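# Press START, then kit the displayed insulators into the tote

## Task

Push the green START button. Then place in the gray tote precisely the insulators that the display behind the bins calls for: a half bar asks for one piece from that bin, a full bar for two. The display windows nearest the bins refer to the bins nearest the display, and the remaining windows refer to the farther bins. No other items may be in the tote. Nothing may rest on the tote's rim or stick up above it, and nothing may be left on the arm's mount. Items only count if they stay where they are without the robot holding them. Anything the robot is touching at the end must not settle by more than a fingernail's width once released, or the task fails.

## Robot and tools

ROBOT AND FRAMES
The robot is one six-joint arm with a two-finger gripper. Results report end_effector_position in metres and end_effector_quat_wxyz, plus linear (m/s) and angular (rad/s) velocities, all in the scene frame. That frame has its origin on the table surface directly under the arm base, with +z up and +y to the left when facing along +x. The base may be slightly tilted, and the reported hand position is less accurate at long reach.
Gripper axes: the fingers point along the gripper's +z and close along its x axis. end_effector_position is the point midway between the finger pads, and the fingertips extend 17.5 mm past it. A pure rotation pivots about that point, which lies 25 mm from the last joint's axis toward the gripper's -y. A flat block sticks out about 9 cm from that axis toward -y and rotates with the gripper, so watch its clearance.
Joint ranges (rad): waist -6.283 to 6.283, shoulder -6.283 to 6.283, elbow -2.792 to 2.792, forearm roll, wrist pitch and wrist roll each -6.283 to 6.283. The elbow stops just before full extension.

THE ROW (shared by execute_actions and move)
A row has 9 plain numbers, each in [-1, 1], in this order: dx, dy, dz, rx, ry, rz, position, force_limit, speed.
- dx, dy, dz, rx, ry, rz are an offset, not a pose. They are expressed in the gripper's own axes and measured from the gripper's measured pose at the start of the action. A value of 1.0 equals 0.6 m for translation or 180 degrees for rotation. rx, ry, rz form a single rotation vector.
- position is an absolute finger setting: +1 means fully open (50 mm gap), the pads meet near -0.65, and -1 means close until an object stops the fingers.
- force_limit sets the per-pad force: -1 gives about 20 N, 0 gives 102 N, +1 gives 185 N. The actual grip can end up to about 17 % higher.
- speed sets how fast the finger gap changes: -1 gives 20 mm/s, 0 gives 85, +1 gives 150.

TOOLS
execute_actions(actions): actions is a list of up to 15 actions. Each action is a table of up to 15 rows, and each row lasts one control step (1/30 s). If a table has fewer than 15 rows, its last row repeats until 15 steps are done. Every row in an action is an offset from that action's start pose, not from the row before it. For the first action in a call, the start pose is the last pose reported in this scene. An empty list simply returns state and images.
move(target, speed, blocking): target is one row as defined above, with the offset counted from the pose in the scene's most recent result that contains one. The gripper follows a straight path to it over 0.5 to 10 s; anything longer is cut off at 10 s. speed is the top path speed in m/s, from 0.002 to 0.5 (default 0.25), and rotation is capped at twice that value in rad/s. The finger values are sent at the start. The path ignores obstacles, and the real gripper may lag behind, drift off the path, or overshoot the speed, especially near full reach. With blocking=false the result comes back after 0.5 s while motion continues; until a result shows the move finished, other moves and action rows are refused, so use wait or stop first. The result adds a "move:" line giving the outcome (done, off_target, moving, held, fault) and which limits applied: paced means the pose sent was clipped, and held means a check blocked some steps, after which the arm may surge faster than speed. It also reports the distance left to target.
wait(seconds): 0 to 10. Lets the scene run while the last command is held, and returns early if a running move finishes.
stop(): brakes a running move; a fast arm needs room to stop. The fingers keep moving.
zoom_image(camera, region): camera is cam_low or cam_wrist. region is [x0, y0, x1, y1] in image pixels with (0, 0) at top left, at most 504 by 504.
show_instructions(): shows the scene's reference pages.
finished_scene(scene): pass the number of the scene being ended. This is irreversible and reports success.

MOTION LIMITS
Each control step clips the commanded pose to within 70 mm and 16 degrees of the measured pose. Inverse kinematics favours position over orientation. After an action the arm continues at most to the last clipped pose, so far targets need further actions. "Hand target" shows the pose the controller is currently driving toward. "pose unreachable" means the clearance check, which counts the base mount as part of the arm, altered or blocked the command. Step readings list end_effector_position at some steps, and HELD marks steps that were held back.

GRIPPING
Send position -1 and keep it; object_status 2 confirms a grip. Codes: 0 moving, 1 stopped while opening, 2 stopped while closing, 3 at requested position or pads met (nothing held, a slightly wider object, or a very thin one). Any new position value resets the status to 0 for a moment. Stopped fingers ignore new force_limit or speed values until position changes by at least 0.01. To loosen a grip, open first. If the grip slips, the fingers close again, except after a grip at force_limit -1, which keeps reporting 2 even if the object is lost. The opening in mm is roughly (250 - position_measured) * 0.202.

CAMERAS
cam_low is 896x504 pinhole and cam_wrist is 504x504 fisheye. Use zoom_image to read the display bars and to check the tote.

WHAT TO AVOID
The arm is stiff. Commanding even slightly past a firm contact, or hitting fast, can trigger a fault: 144 N of external force or reaching a joint load limit (waist 295, shoulder 295, elbow 139, forearm roll 39.1, wrist pitch 39.1, wrist roll 39.1 N m; held weight counts) freezes the arm for 10 s and drops the rest of the call. Holding loads heats motors; a MOTOR HOT warning comes before an OVER-TEMPERATURE FAULT brake stop. Press the button gently. Do not drop, fling, or slam parts, and do not knock anything off the table, which fails the task. Loose items may occasionally be nudged by outside disturbances, so recheck before ending.

Each tool is called after "Emit:" by a JSON object that holds its "op" and its "data", one argument or row to a line.

Reference images:

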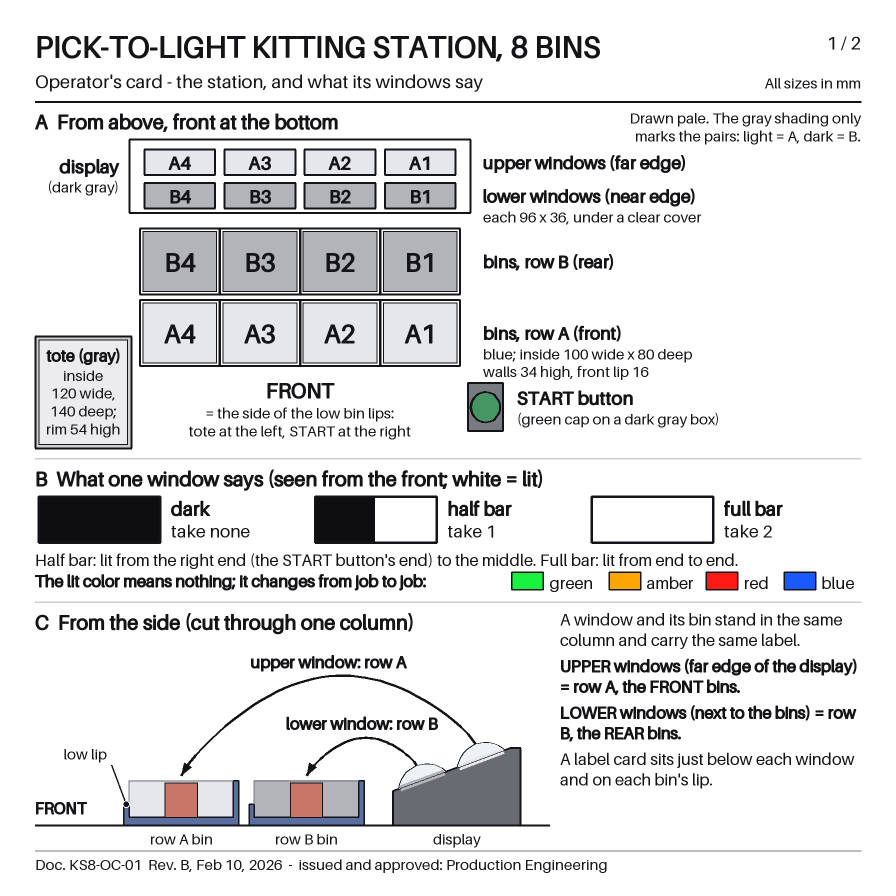

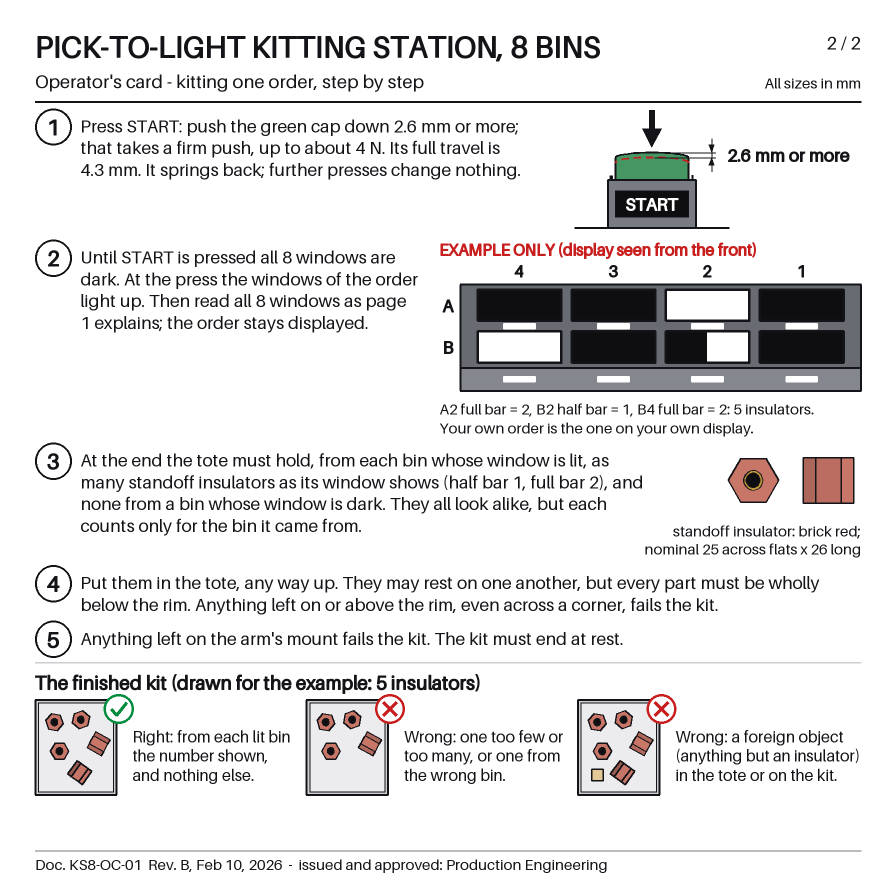

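## Session

Emit:
{"op": "execute_actions", "data": {
  "actions": []
}}

Scene clock: 0.00 s.
end_effector_position=(+0.9151, -0.3476, +0.1806) position_measured=3 object_status=3 end_effector_quat_wxyz=(+0.476, -0.293, +0.675, +0.482) end_effector_velocity=(-0.000, -0.000, -0.000) end_effector_angular_velocity=(-0.000, +0.000, +0.000)
Joint positions: [-0.727  1.056  1.124  1.3    1.787  2.858]
Joint velocities: [-0.    -0.     0.    -0.001  0.     0.   ]
Hand target: +0.915, -0.348, +0.181; +0.476, -0.293, +0.675, +0.482

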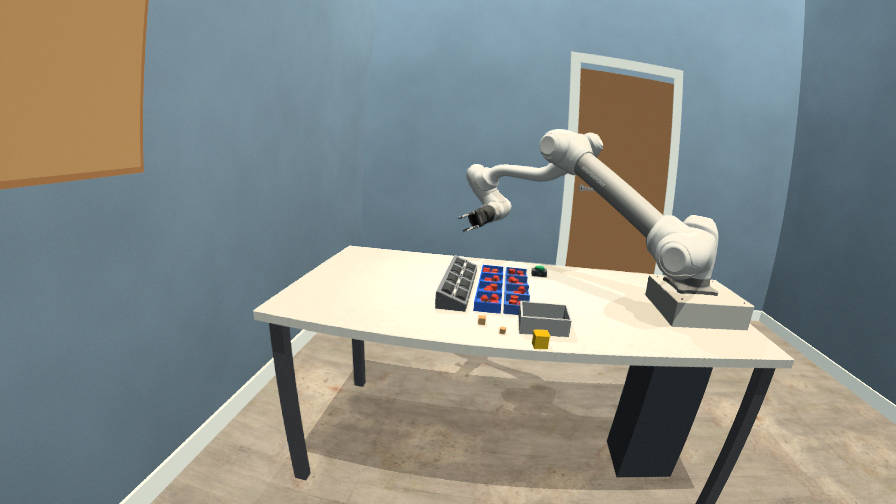

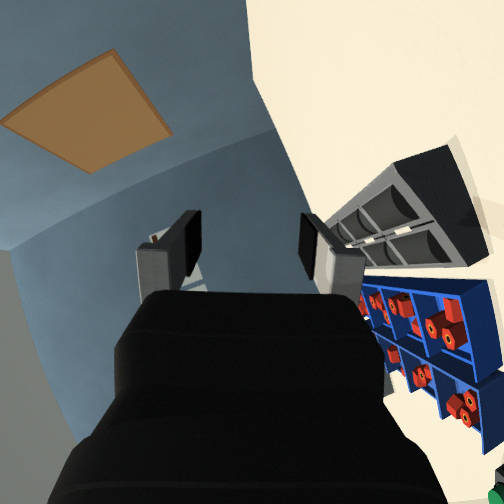

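Emit:
{"op": "zoom_image", "data": {
  "camera": "cam_low",
  "region": [400, 180, 780, 370]
}}

Emit:
{"op": "move", "data": {
  "target": [-0.193, 0.459, 0.192, 0.003, 0.483, -0.1927, 1, 0, 0],
  "speed": 0.3
}}

Region (400, 180, 780, 370) of cam_low's 896x504 image, scaled by 1.326, with more detail than that image has.

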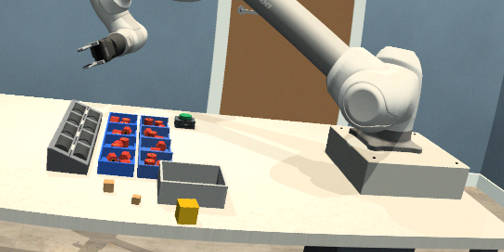

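Scene clock: 27.03 s.
end_effector_position=(+0.7645, -0.1477, +0.3797) position_measured=3 object_status=3 end_effector_quat_wxyz=(+0.000, +0.707, -0.707, -0.000) end_effector_velocity=(-0.001, -0.000, +0.001) end_effector_angular_velocity=(+0.000, +0.000, +0.001)
Joint positions: [-0.257  0.339  1.479 -0.012  1.315  2.912]
Joint velocities: [-0.    -0.001  0.     0.     0.001 -0.001]
Hand target: +0.765, -0.148, +0.380; +0.000, +0.707, -0.707, -0.000
Off the commanded pose: 0.001 m, 0 deg.
move: done

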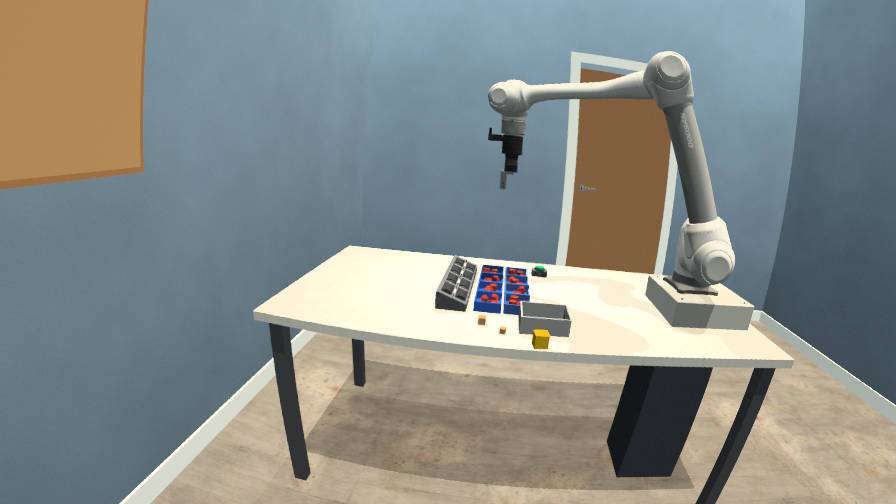

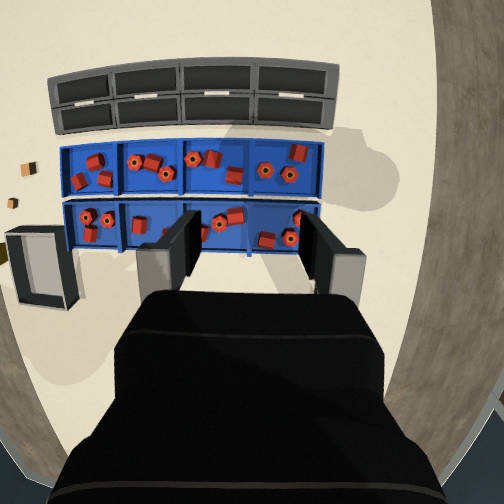

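Emit:
{"op": "move", "data": {
  "target": [0.2, 0.25, 0.167, 0, 0, 0, 1, 0, 0],
  "speed": 0.3
}}

Scene clock: 40.90 s.
end_effector_position=(+0.6145, -0.2673, +0.2794) position_measured=3 object_status=3 end_effector_quat_wxyz=(+0.000, +0.707, -0.707, -0.000) end_effector_velocity=(-0.000, -0.000, -0.000) end_effector_angular_velocity=(+0.000, +0.001, -0.000)
Joint positions: [-0.496  0.234  1.811 -0.01   1.086  2.675]
Joint velocities: [-0.     0.     0.001 -0.    -0.     0.   ]
Hand target: +0.614, -0.267, +0.279; +0.000, +0.707, -0.707, -0.000
Off the commanded pose: 0.000 m, 0 deg.
move: done

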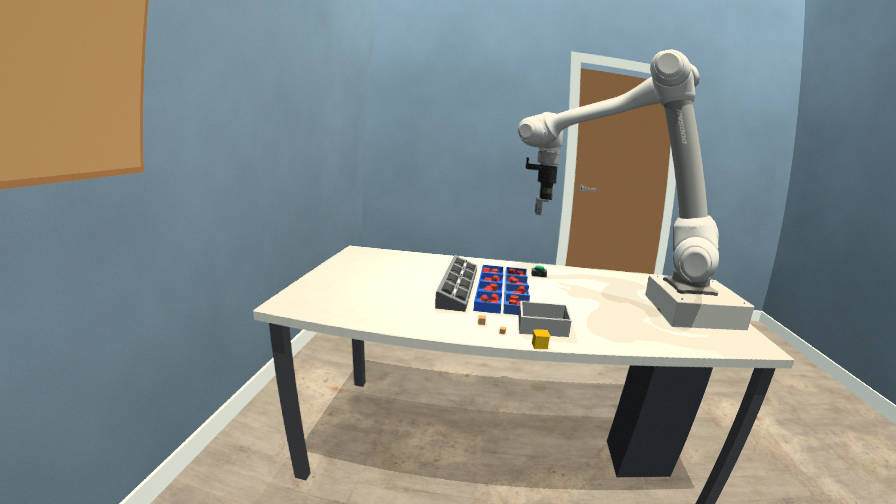

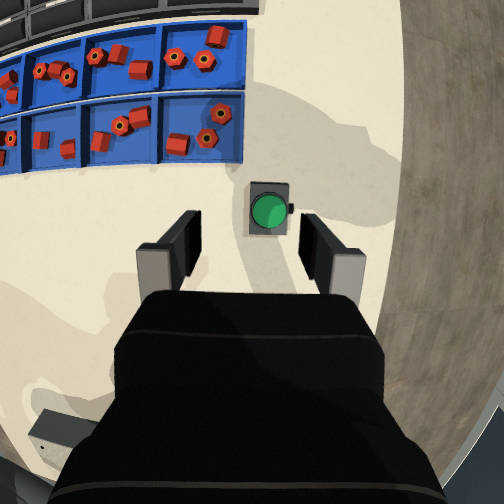

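Emit:
{"op": "zoom_image", "data": {
  "camera": "cam_wrist",
  "region": [130, 90, 370, 330]
}}

Region (130, 90, 370, 330) of cam_wrist's 504x504 image, scaled by 2.100, with more detail than that image has.

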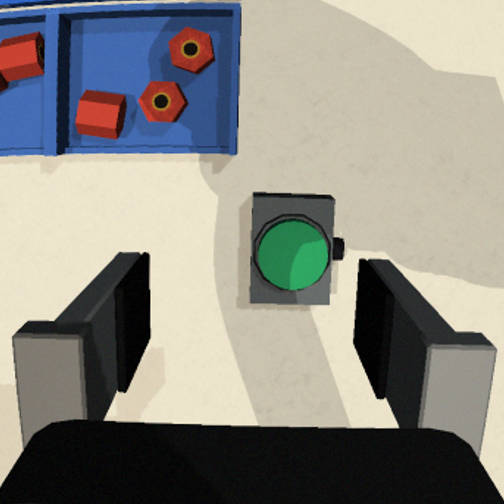

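Emit:
{"op": "move", "data": {
  "target": [0.04, 0.0, 0.2, 0, 0, 0, 1, 0, 0],
  "speed": 0.25
}}

Emit:
{"op": "zoom_image", "data": {
  "camera": "cam_wrist",
  "region": [100, 60, 400, 360]
}}

Scene clock: 76.97 s.
end_effector_position=(+0.6145, -0.2912, +0.1595) position_measured=3 object_status=3 end_effector_quat_wxyz=(+0.000, +0.707, -0.707, -0.000) end_effector_velocity=(+0.000, +0.000, -0.001) end_effector_angular_velocity=(-0.000, +0.000, +0.002)
Joint positions: [-0.53   0.359  1.892 -0.011  0.879  2.642]
Joint velocities: [ 0.     0.001  0.    -0.    -0.001 -0.001]
Hand target: +0.615, -0.291, +0.159; +0.000, +0.707, -0.707, -0.000
Off the commanded pose: 0.000 m, 0 deg.
move: done

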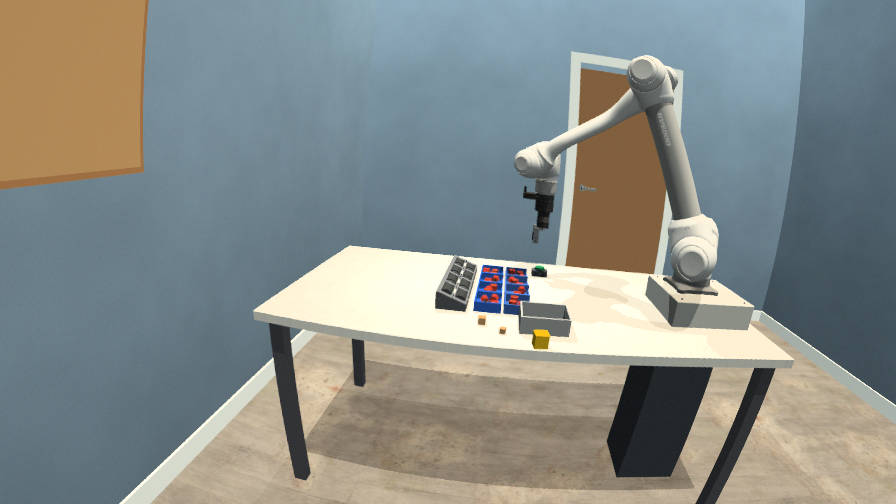

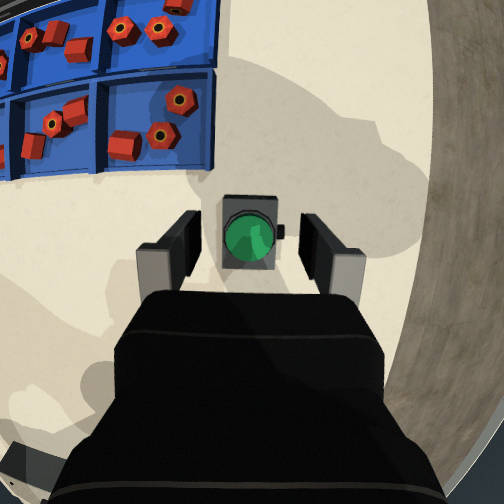

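Region (100, 60, 400, 360) of cam_wrist's 504x504 image, scaled by 1.680, with more detail than that image has.

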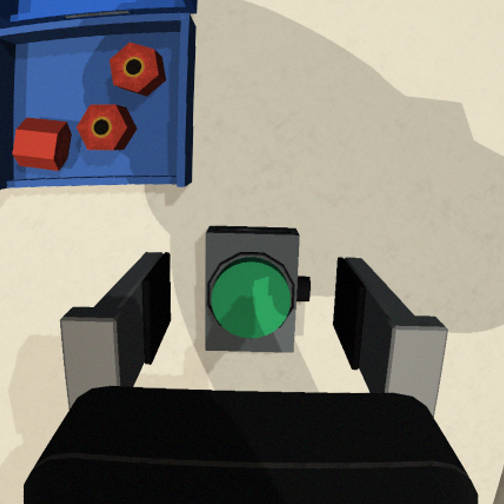

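Emit:
{"op": "move", "data": {
  "target": [0.001, 0.055, 0.15, 0, 0, 0, -1, -0.5, 1],
  "speed": 0.2
}}

Emit:
{"op": "zoom_image", "data": {
  "camera": "cam_low",
  "region": [500, 220, 580, 290]
}}

Scene clock: 95.90 s.
end_effector_position=(+0.5816, -0.2918, +0.0696) position_measured=252 object_status=3 end_effector_quat_wxyz=(+0.000, +0.707, -0.707, -0.000) end_effector_velocity=(+0.000, +0.000, -0.000) end_effector_angular_velocity=(+0.001, -0.001, +0.001)
Joint positions: [-0.558  0.433  1.999 -0.012  0.698  2.617]
Joint velocities: [ 0.     0.     0.001  0.001 -0.001 -0.002]
Hand target: +0.582, -0.292, +0.070; +0.000, +0.707, -0.707, -0.000
Off the commanded pose: 0.000 m, 0 deg.
move: done

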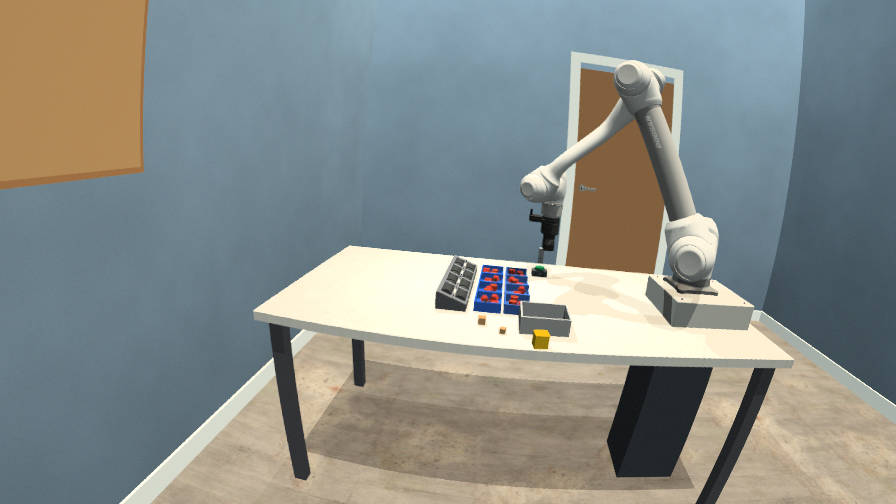

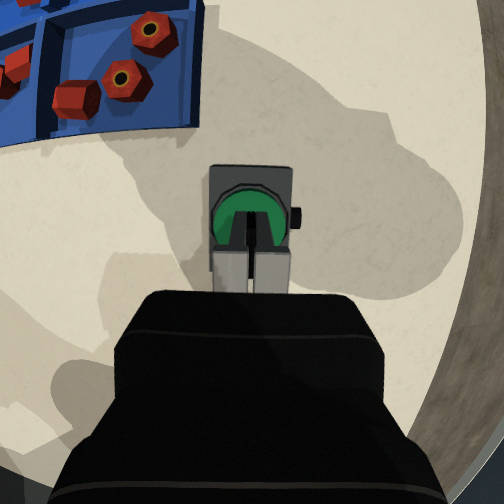

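Region (500, 220, 580, 290) of cam_low's 896x504 image, scaled by 6.300, with more detail than that image has; it fills the top 441 rows of this view, and the rest is white.

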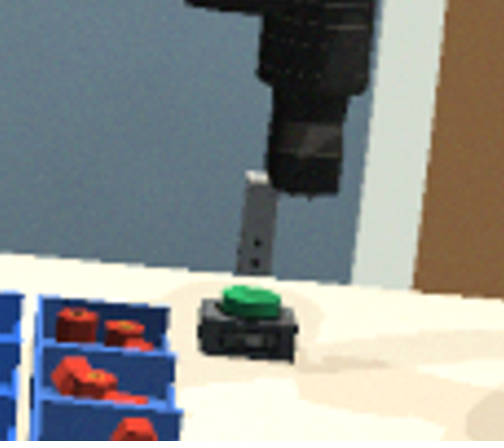

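Emit:
{"op": "move", "data": {
  "target": [0, 0, 0.0167, 0, 0, 0, -1, -0.5, 1],
  "speed": 0.03
}}

Emit:
{"op": "zoom_image", "data": {
  "camera": "cam_low",
  "region": [520, 240, 560, 280]
}}

Emit:
{"op": "zoom_image", "data": {
  "camera": "cam_wrist",
  "region": [190, 160, 310, 280]
}}

Scene clock: 105.13 s.
end_effector_position=(+0.5817, -0.2918, +0.0596) position_measured=252 object_status=3 end_effector_quat_wxyz=(+0.000, +0.707, -0.707, -0.000) end_effector_velocity=(-0.000, +0.000, -0.000) end_effector_angular_velocity=(+0.001, +0.001, -0.001)
Joint positions: [-0.558  0.447  2.003 -0.013  0.68   2.617]
Joint velocities: [-0.    -0.     0.     0.001  0.001 -0.   ]
Hand target: +0.582, -0.292, +0.060; +0.000, +0.707, -0.707, -0.000
Off the commanded pose: 0.000 m, 0 deg.
move: done

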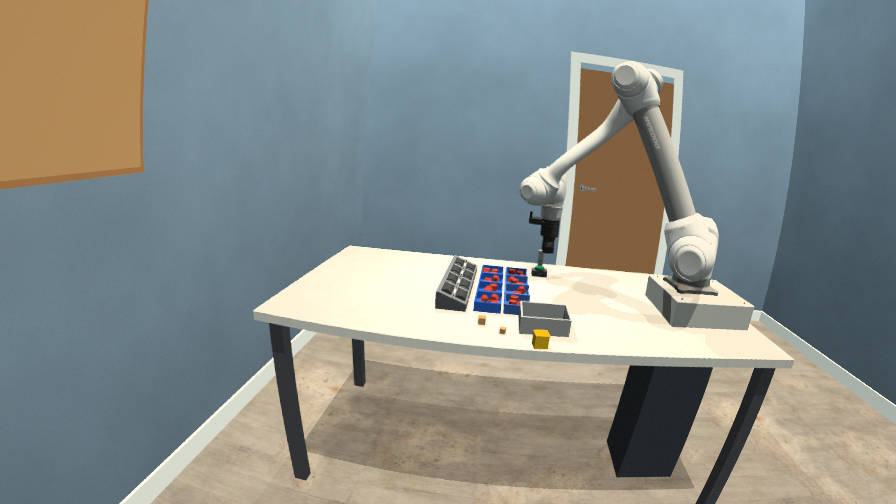

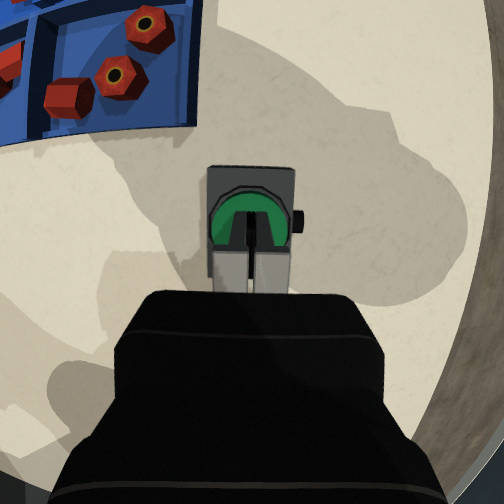

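Region (520, 240, 560, 280) of cam_low's 896x504 image, scaled by 12.600, with more detail than that image has.

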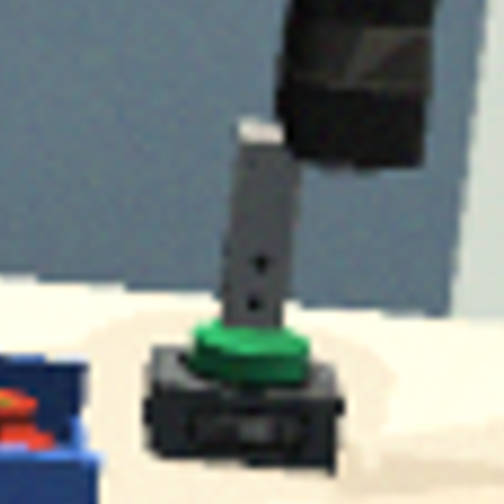

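Region (190, 160, 310, 280) of cam_wrist's 504x504 image, scaled by 4.200, with more detail than that image has.

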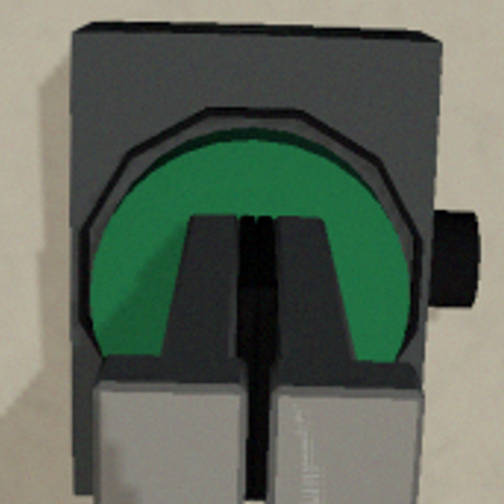

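Emit:
{"op": "move", "data": {
  "target": [0, 0, 0.01, 0, 0, 0, -1, -0.5, 1],
  "speed": 0.015
}}

Emit:
{"op": "zoom_image", "data": {
  "camera": "cam_low",
  "region": [430, 240, 560, 320]
}}

Scene clock: 112.90 s.
end_effector_position=(+0.5817, -0.2918, +0.0537) position_measured=252 object_status=3 end_effector_quat_wxyz=(+0.000, +0.707, -0.707, -0.000) end_effector_velocity=(-0.000, +0.000, +0.000) end_effector_angular_velocity=(+0.000, +0.000, +0.001)
Joint positions: [-0.558  0.455  2.005 -0.013  0.67   2.618]
Joint velocities: [-0.    -0.     0.    -0.     0.    -0.001]
Hand target: +0.582, -0.292, +0.054; +0.000, +0.707, -0.707, -0.000
Off the commanded pose: 0.000 m, 0 deg.
move: done

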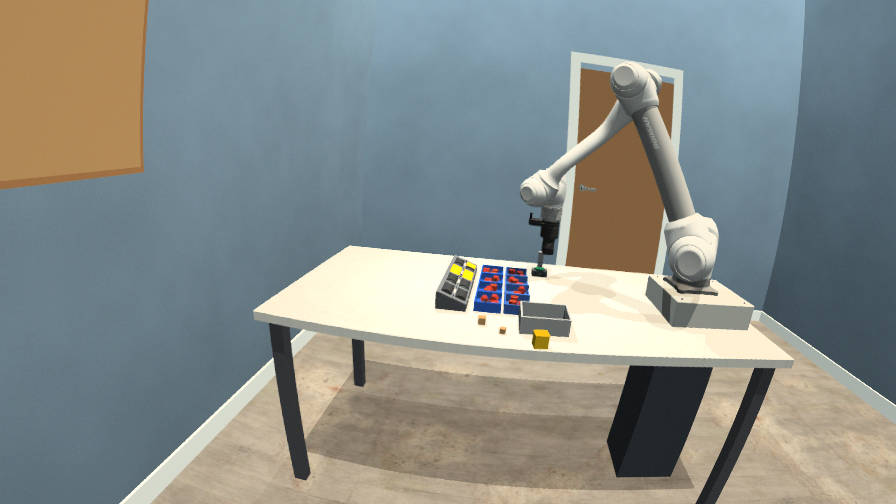

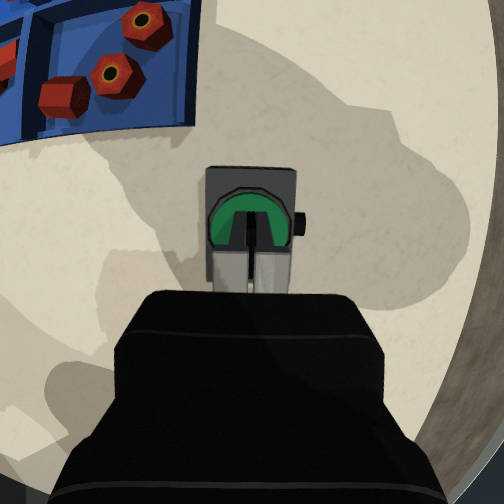

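Region (430, 240, 560, 320) of cam_low's 896x504 image, scaled by 3.877, with more detail than that image has; it fills the top 310 rows of this view, and the rest is white.

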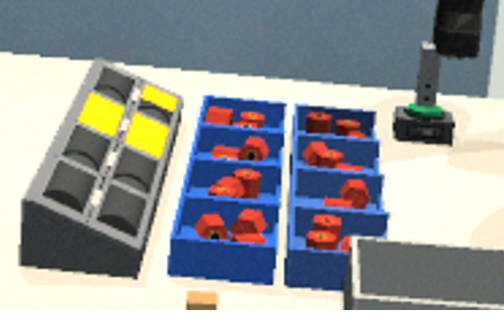

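Emit:
{"op": "move", "data": {
  "target": [-0.32, -0.247, -0.41, 0, 0, 0, 1, -0.5, -0.3],
  "speed": 0.3
}}

Emit:
{"op": "zoom_image", "data": {
  "camera": "cam_wrist",
  "region": [180, 60, 420, 300]
}}

Scene clock: 128.33 s.
end_effector_position=(+0.7297, -0.1003, +0.2996) position_measured=3 object_status=3 end_effector_quat_wxyz=(+0.001, +0.707, -0.707, -0.000) end_effector_velocity=(+0.000, +0.000, -0.000) end_effector_angular_velocity=(+0.001, +0.001, +0.001)
Joint positions: [-0.205  0.318  1.661 -0.014  1.155  2.967]
Joint velocities: [ 0.     0.001 -0.001  0.001  0.001 -0.001]
Hand target: +0.730, -0.100, +0.300; +0.001, +0.707, -0.707, -0.000
Off the commanded pose: 0.001 m, 0 deg.
move: done

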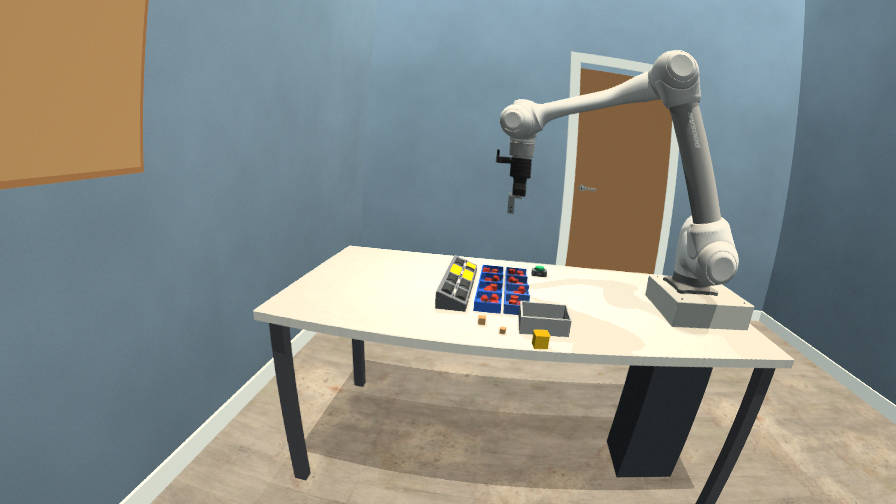

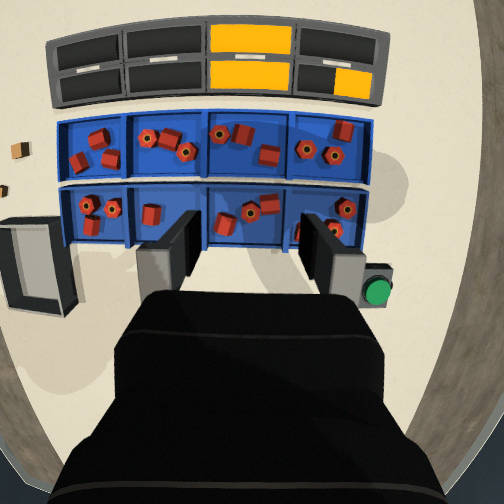

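Region (180, 60, 420, 300) of cam_wrist's 504x504 image, scaled by 2.100, with more detail than that image has.

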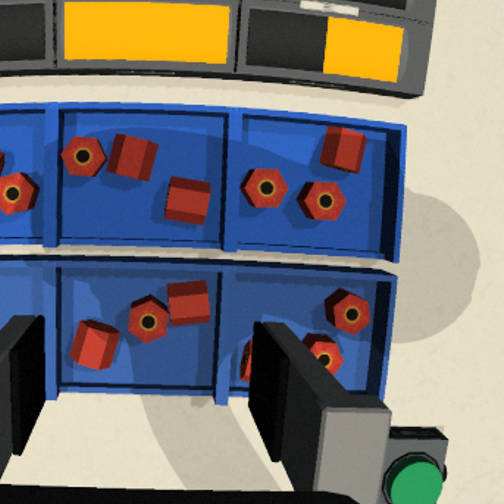

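Emit:
{"op": "move", "data": {
  "target": [0.1195, -0.07, 0.34, 0, 0, 0.5, 0.55, -0.6, 0.5],
  "speed": 0.4
}}

Emit:
{"op": "zoom_image", "data": {
  "camera": "cam_wrist",
  "region": [150, 120, 350, 320]
}}

Scene clock: 164.50 s.
end_effector_position=(+0.7718, -0.1723, +0.0959) position_measured=70 object_status=3 end_effector_quat_wxyz=(-0.000, +0.000, +1.000, -0.000) end_effector_velocity=(+0.000, +0.001, -0.000) end_effector_angular_velocity=(+0.000, +0.001, +0.002)
Joint positions: [-0.251  0.593  1.654 -0.015  0.886  4.495]
Joint velocities: [ 0.001  0.    -0.    -0.     0.    -0.001]
Hand target: +0.772, -0.172, +0.096; -0.000, +0.000, +1.000, -0.000
Off the commanded pose: 0.000 m, 0 deg.
move: done

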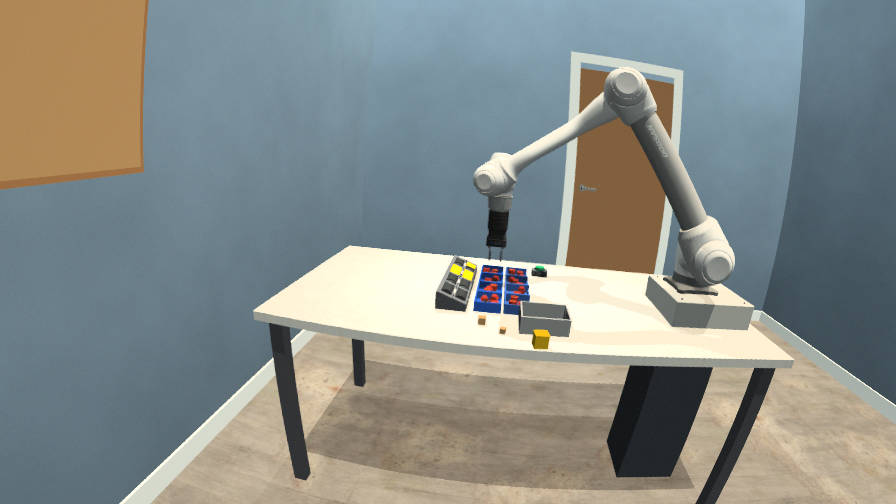

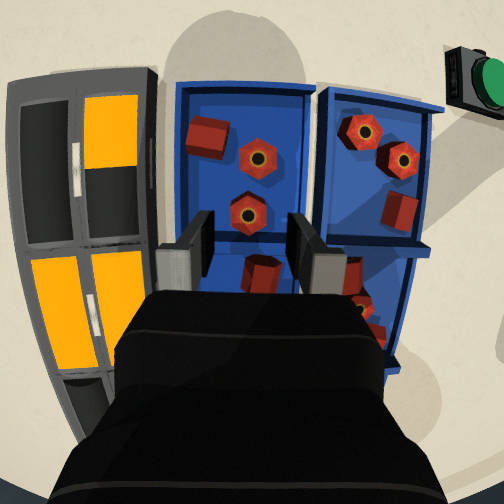

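Region (150, 120, 350, 320) of cam_wrist's 504x504 image, scaled by 2.520, with more detail than that image has.

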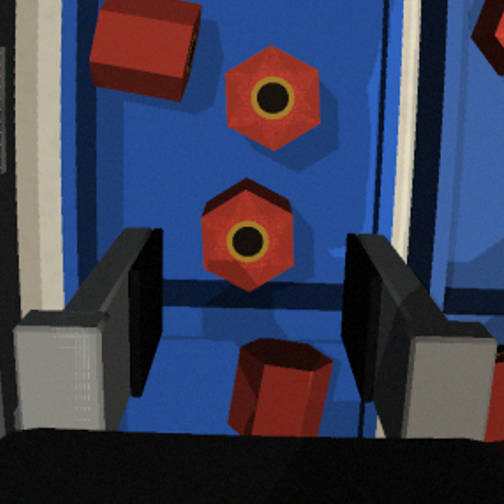

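Emit:
{"op": "move", "data": {
  "target": [-0.0025, 0, 0.11, 0, 0, 0, 0.55, -0.6, 0.5],
  "speed": 0.12
}}

Emit:
{"op": "zoom_image", "data": {
  "camera": "cam_low",
  "region": [460, 230, 540, 300]
}}

Scene clock: 179.37 s.
end_effector_position=(+0.7733, -0.1723, +0.0300) position_measured=70 object_status=3 end_effector_quat_wxyz=(-0.000, +0.000, +1.000, -0.000) end_effector_velocity=(-0.000, -0.000, -0.000) end_effector_angular_velocity=(-0.000, +0.001, -0.001)
Joint positions: [-0.252  0.666  1.674 -0.017  0.792  4.496]
Joint velocities: [-0.     0.    -0.    -0.001  0.001  0.002]
Hand target: +0.773, -0.172, +0.030; -0.000, +0.000, +1.000, -0.000
Off the commanded pose: 0.000 m, 0 deg.
move: done

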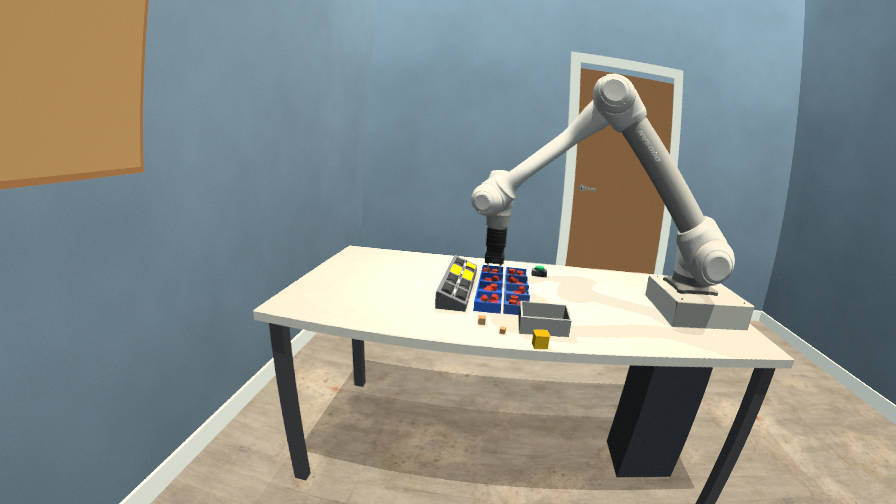

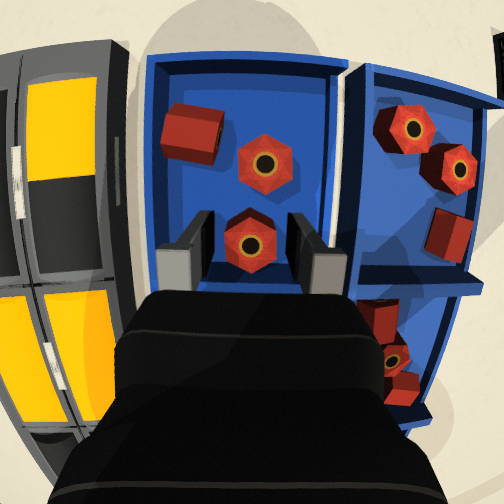

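Region (460, 230, 540, 300) of cam_low's 896x504 image, scaled by 6.300, with more detail than that image has; it fills the top 441 rows of this view, and the rest is white.

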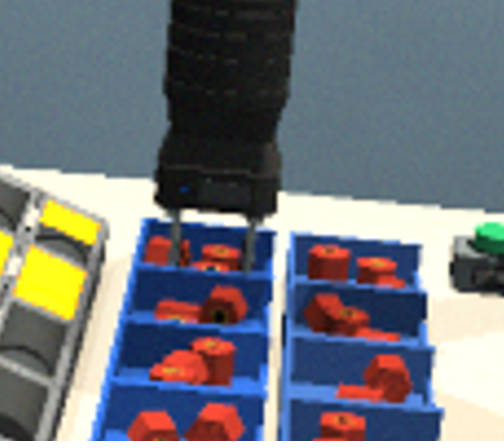

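Emit:
{"op": "execute_actions", "data": {
  "actions": [
    [[0,0,0,0,0,0,-1,-0.6,0]]
  ]
}}

Scene clock: 181.07 s.
end_effector_position=(+0.7734, -0.1723, +0.0299) position_measured=136 object_status=2 end_effector_quat_wxyz=(-0.000, +0.000, +1.000, -0.000) end_effector_velocity=(-0.000, -0.000, -0.000) end_effector_angular_velocity=(-0.001, +0.001, +0.001)
Joint positions: [-0.252  0.666  1.674 -0.017  0.792  4.496]
Joint velocities: [-0.     0.     0.    -0.001  0.001 -0.   ]
Hand target: +0.773, -0.172, +0.030; -0.000, +0.000, +1.000, -0.000
Off the commanded pose: 0.000 m, 0 deg.
Step readings (end_effector_position):
0: (+0.7734, -0.1723, +0.0299)
1: (+0.7734, -0.1723, +0.0299)
2: (+0.7734, -0.1723, +0.0299)
4: (+0.7734, -0.1723, +0.0299)
8: (+0.7734, -0.1723, +0.0299)
15: end_effector_position above

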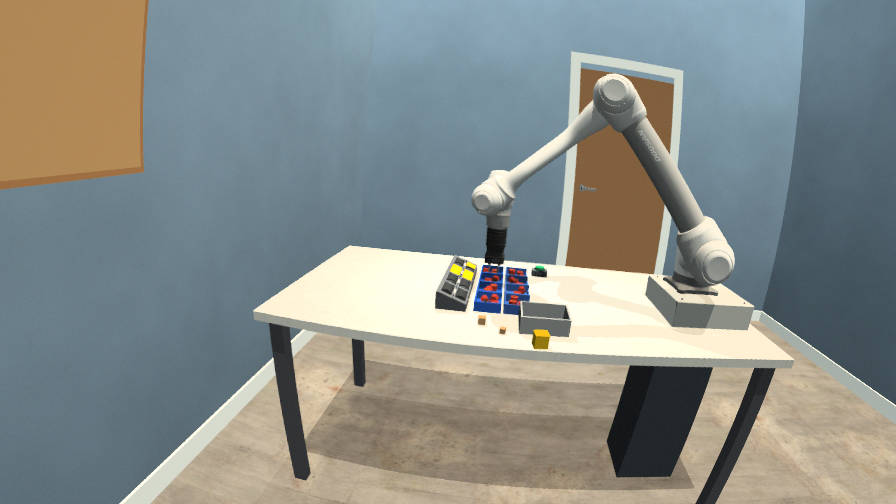

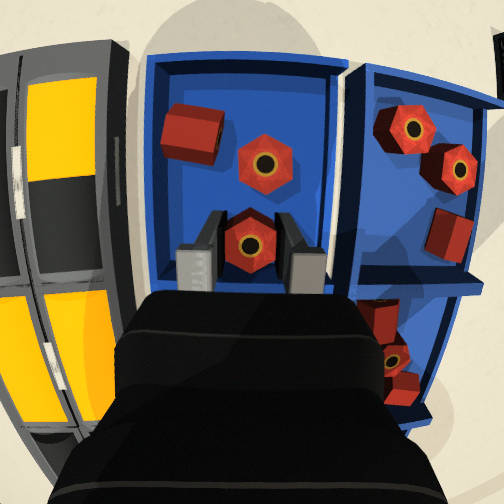

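Emit:
{"op": "move", "data": {
  "target": [0, 0, -0.1, 0, 0, 0, -1, -0.6, 0],
  "speed": 0.2
}}

Emit:
{"op": "move", "data": {
  "target": [0.272, 0.75, -0.08, 0, 0, 0, -1, -0.6, 0],
  "speed": 0.4
}}

Scene clock: 188.63 s.
end_effector_position=(+0.7733, -0.1723, +0.0898) position_measured=136 object_status=2 end_effector_quat_wxyz=(-0.000, +0.000, +1.000, -0.000) end_effector_velocity=(+0.000, +0.000, +0.001) end_effector_angular_velocity=(+0.000, -0.001, -0.000)
Joint positions: [-0.251  0.601  1.653 -0.016  0.879  4.495]
Joint velocities: [ 0.    -0.001 -0.     0.    -0.     0.   ]
Hand target: +0.773, -0.172, +0.090; -0.000, +0.000, +1.000, -0.000
Off the commanded pose: 0.000 m, 0 deg.
move: done

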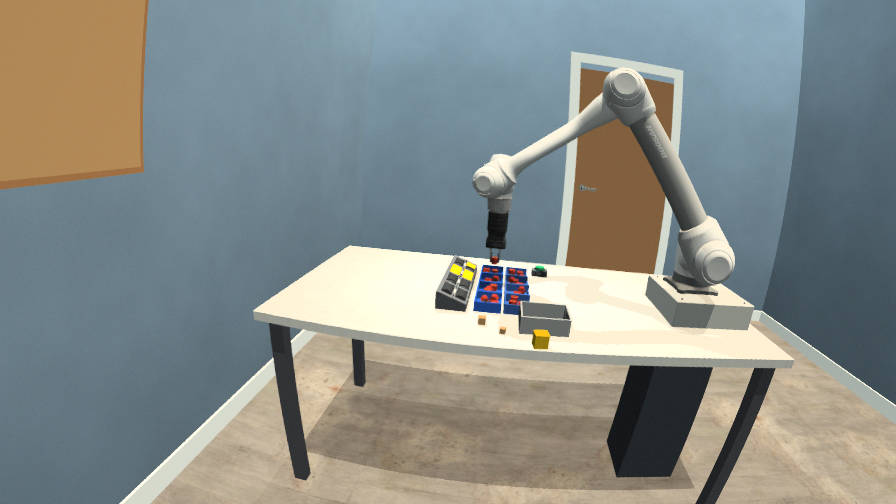

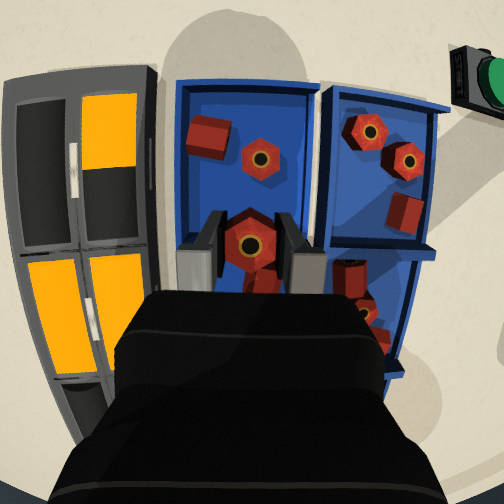

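Scene clock: 190.30 s.
end_effector_position=(+0.6106, +0.2771, +0.1373) position_measured=136 object_status=2 end_effector_quat_wxyz=(-0.000, +0.000, +1.000, -0.001) end_effector_velocity=(-0.001, +0.000, -0.000) end_effector_angular_velocity=(-0.000, +0.003, -0.001)
Joint positions: [ 0.393  0.429  1.854 -0.022  0.86   5.144]
Joint velocities: [ 0.     0.001 -0.     0.001  0.002  0.001]
Hand target: +0.611, +0.277, +0.137; -0.000, +0.000, +1.000, -0.001
Off the commanded pose: 0.001 m, 0 deg.
move: done

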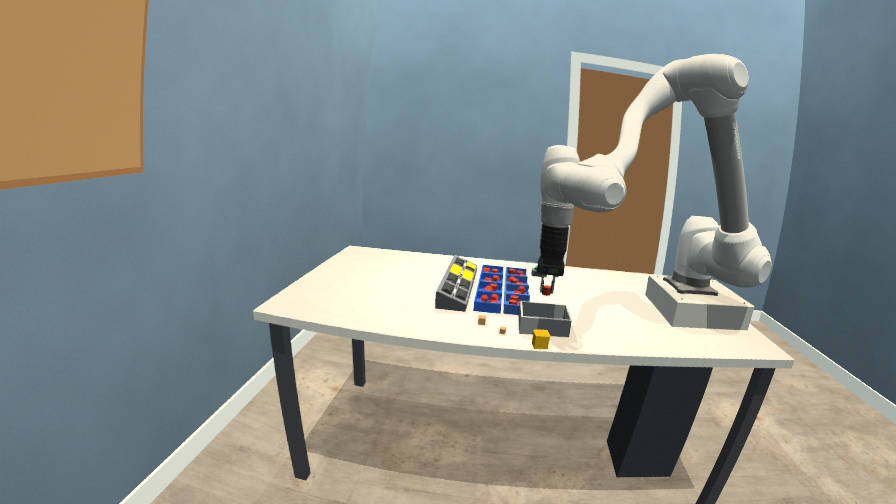

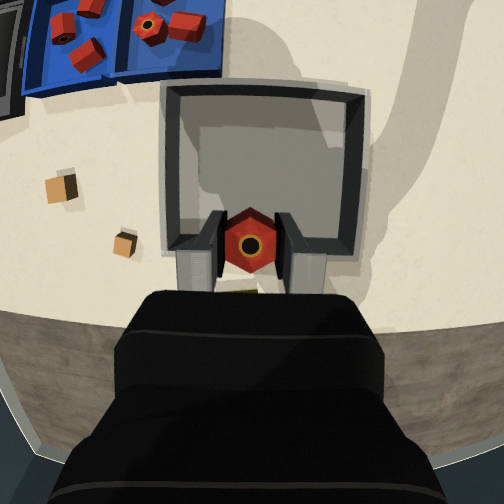

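Emit:
{"op": "move", "data": {
  "target": [-0.036, 0.01, 0.171, 0, 0, 0, -1, -0.6, 0],
  "speed": 0.15
}}

Emit:
{"op": "zoom_image", "data": {
  "camera": "cam_low",
  "region": [500, 270, 590, 350]
}}

Scene clock: 207.10 s.
end_effector_position=(+0.6323, +0.2830, +0.0348) position_measured=136 object_status=2 end_effector_quat_wxyz=(-0.000, +0.000, +1.000, -0.001) end_effector_velocity=(-0.000, -0.000, -0.000) end_effector_angular_velocity=(+0.000, +0.001, +0.001)
Joint positions: [ 0.386  0.576  1.854 -0.025  0.712  5.142]
Joint velocities: [-0.     0.001  0.     0.    -0.    -0.001]
Hand target: +0.632, +0.283, +0.035; -0.000, +0.000, +1.000, -0.001
Off the commanded pose: 0.000 m, 0 deg.
move: done

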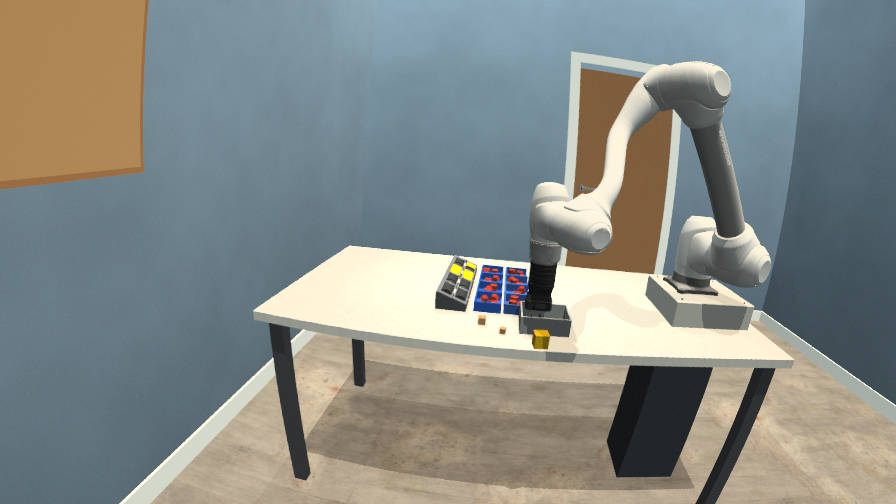

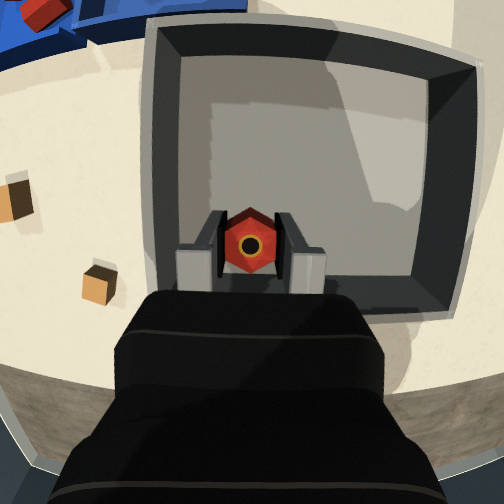

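Region (500, 270, 590, 350) of cam_low's 896x504 image, scaled by 5.600, with more detail than that image has.

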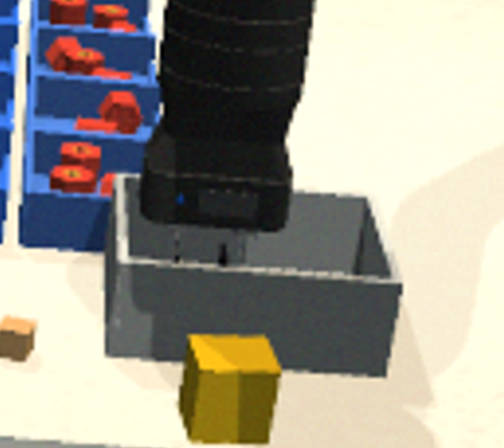

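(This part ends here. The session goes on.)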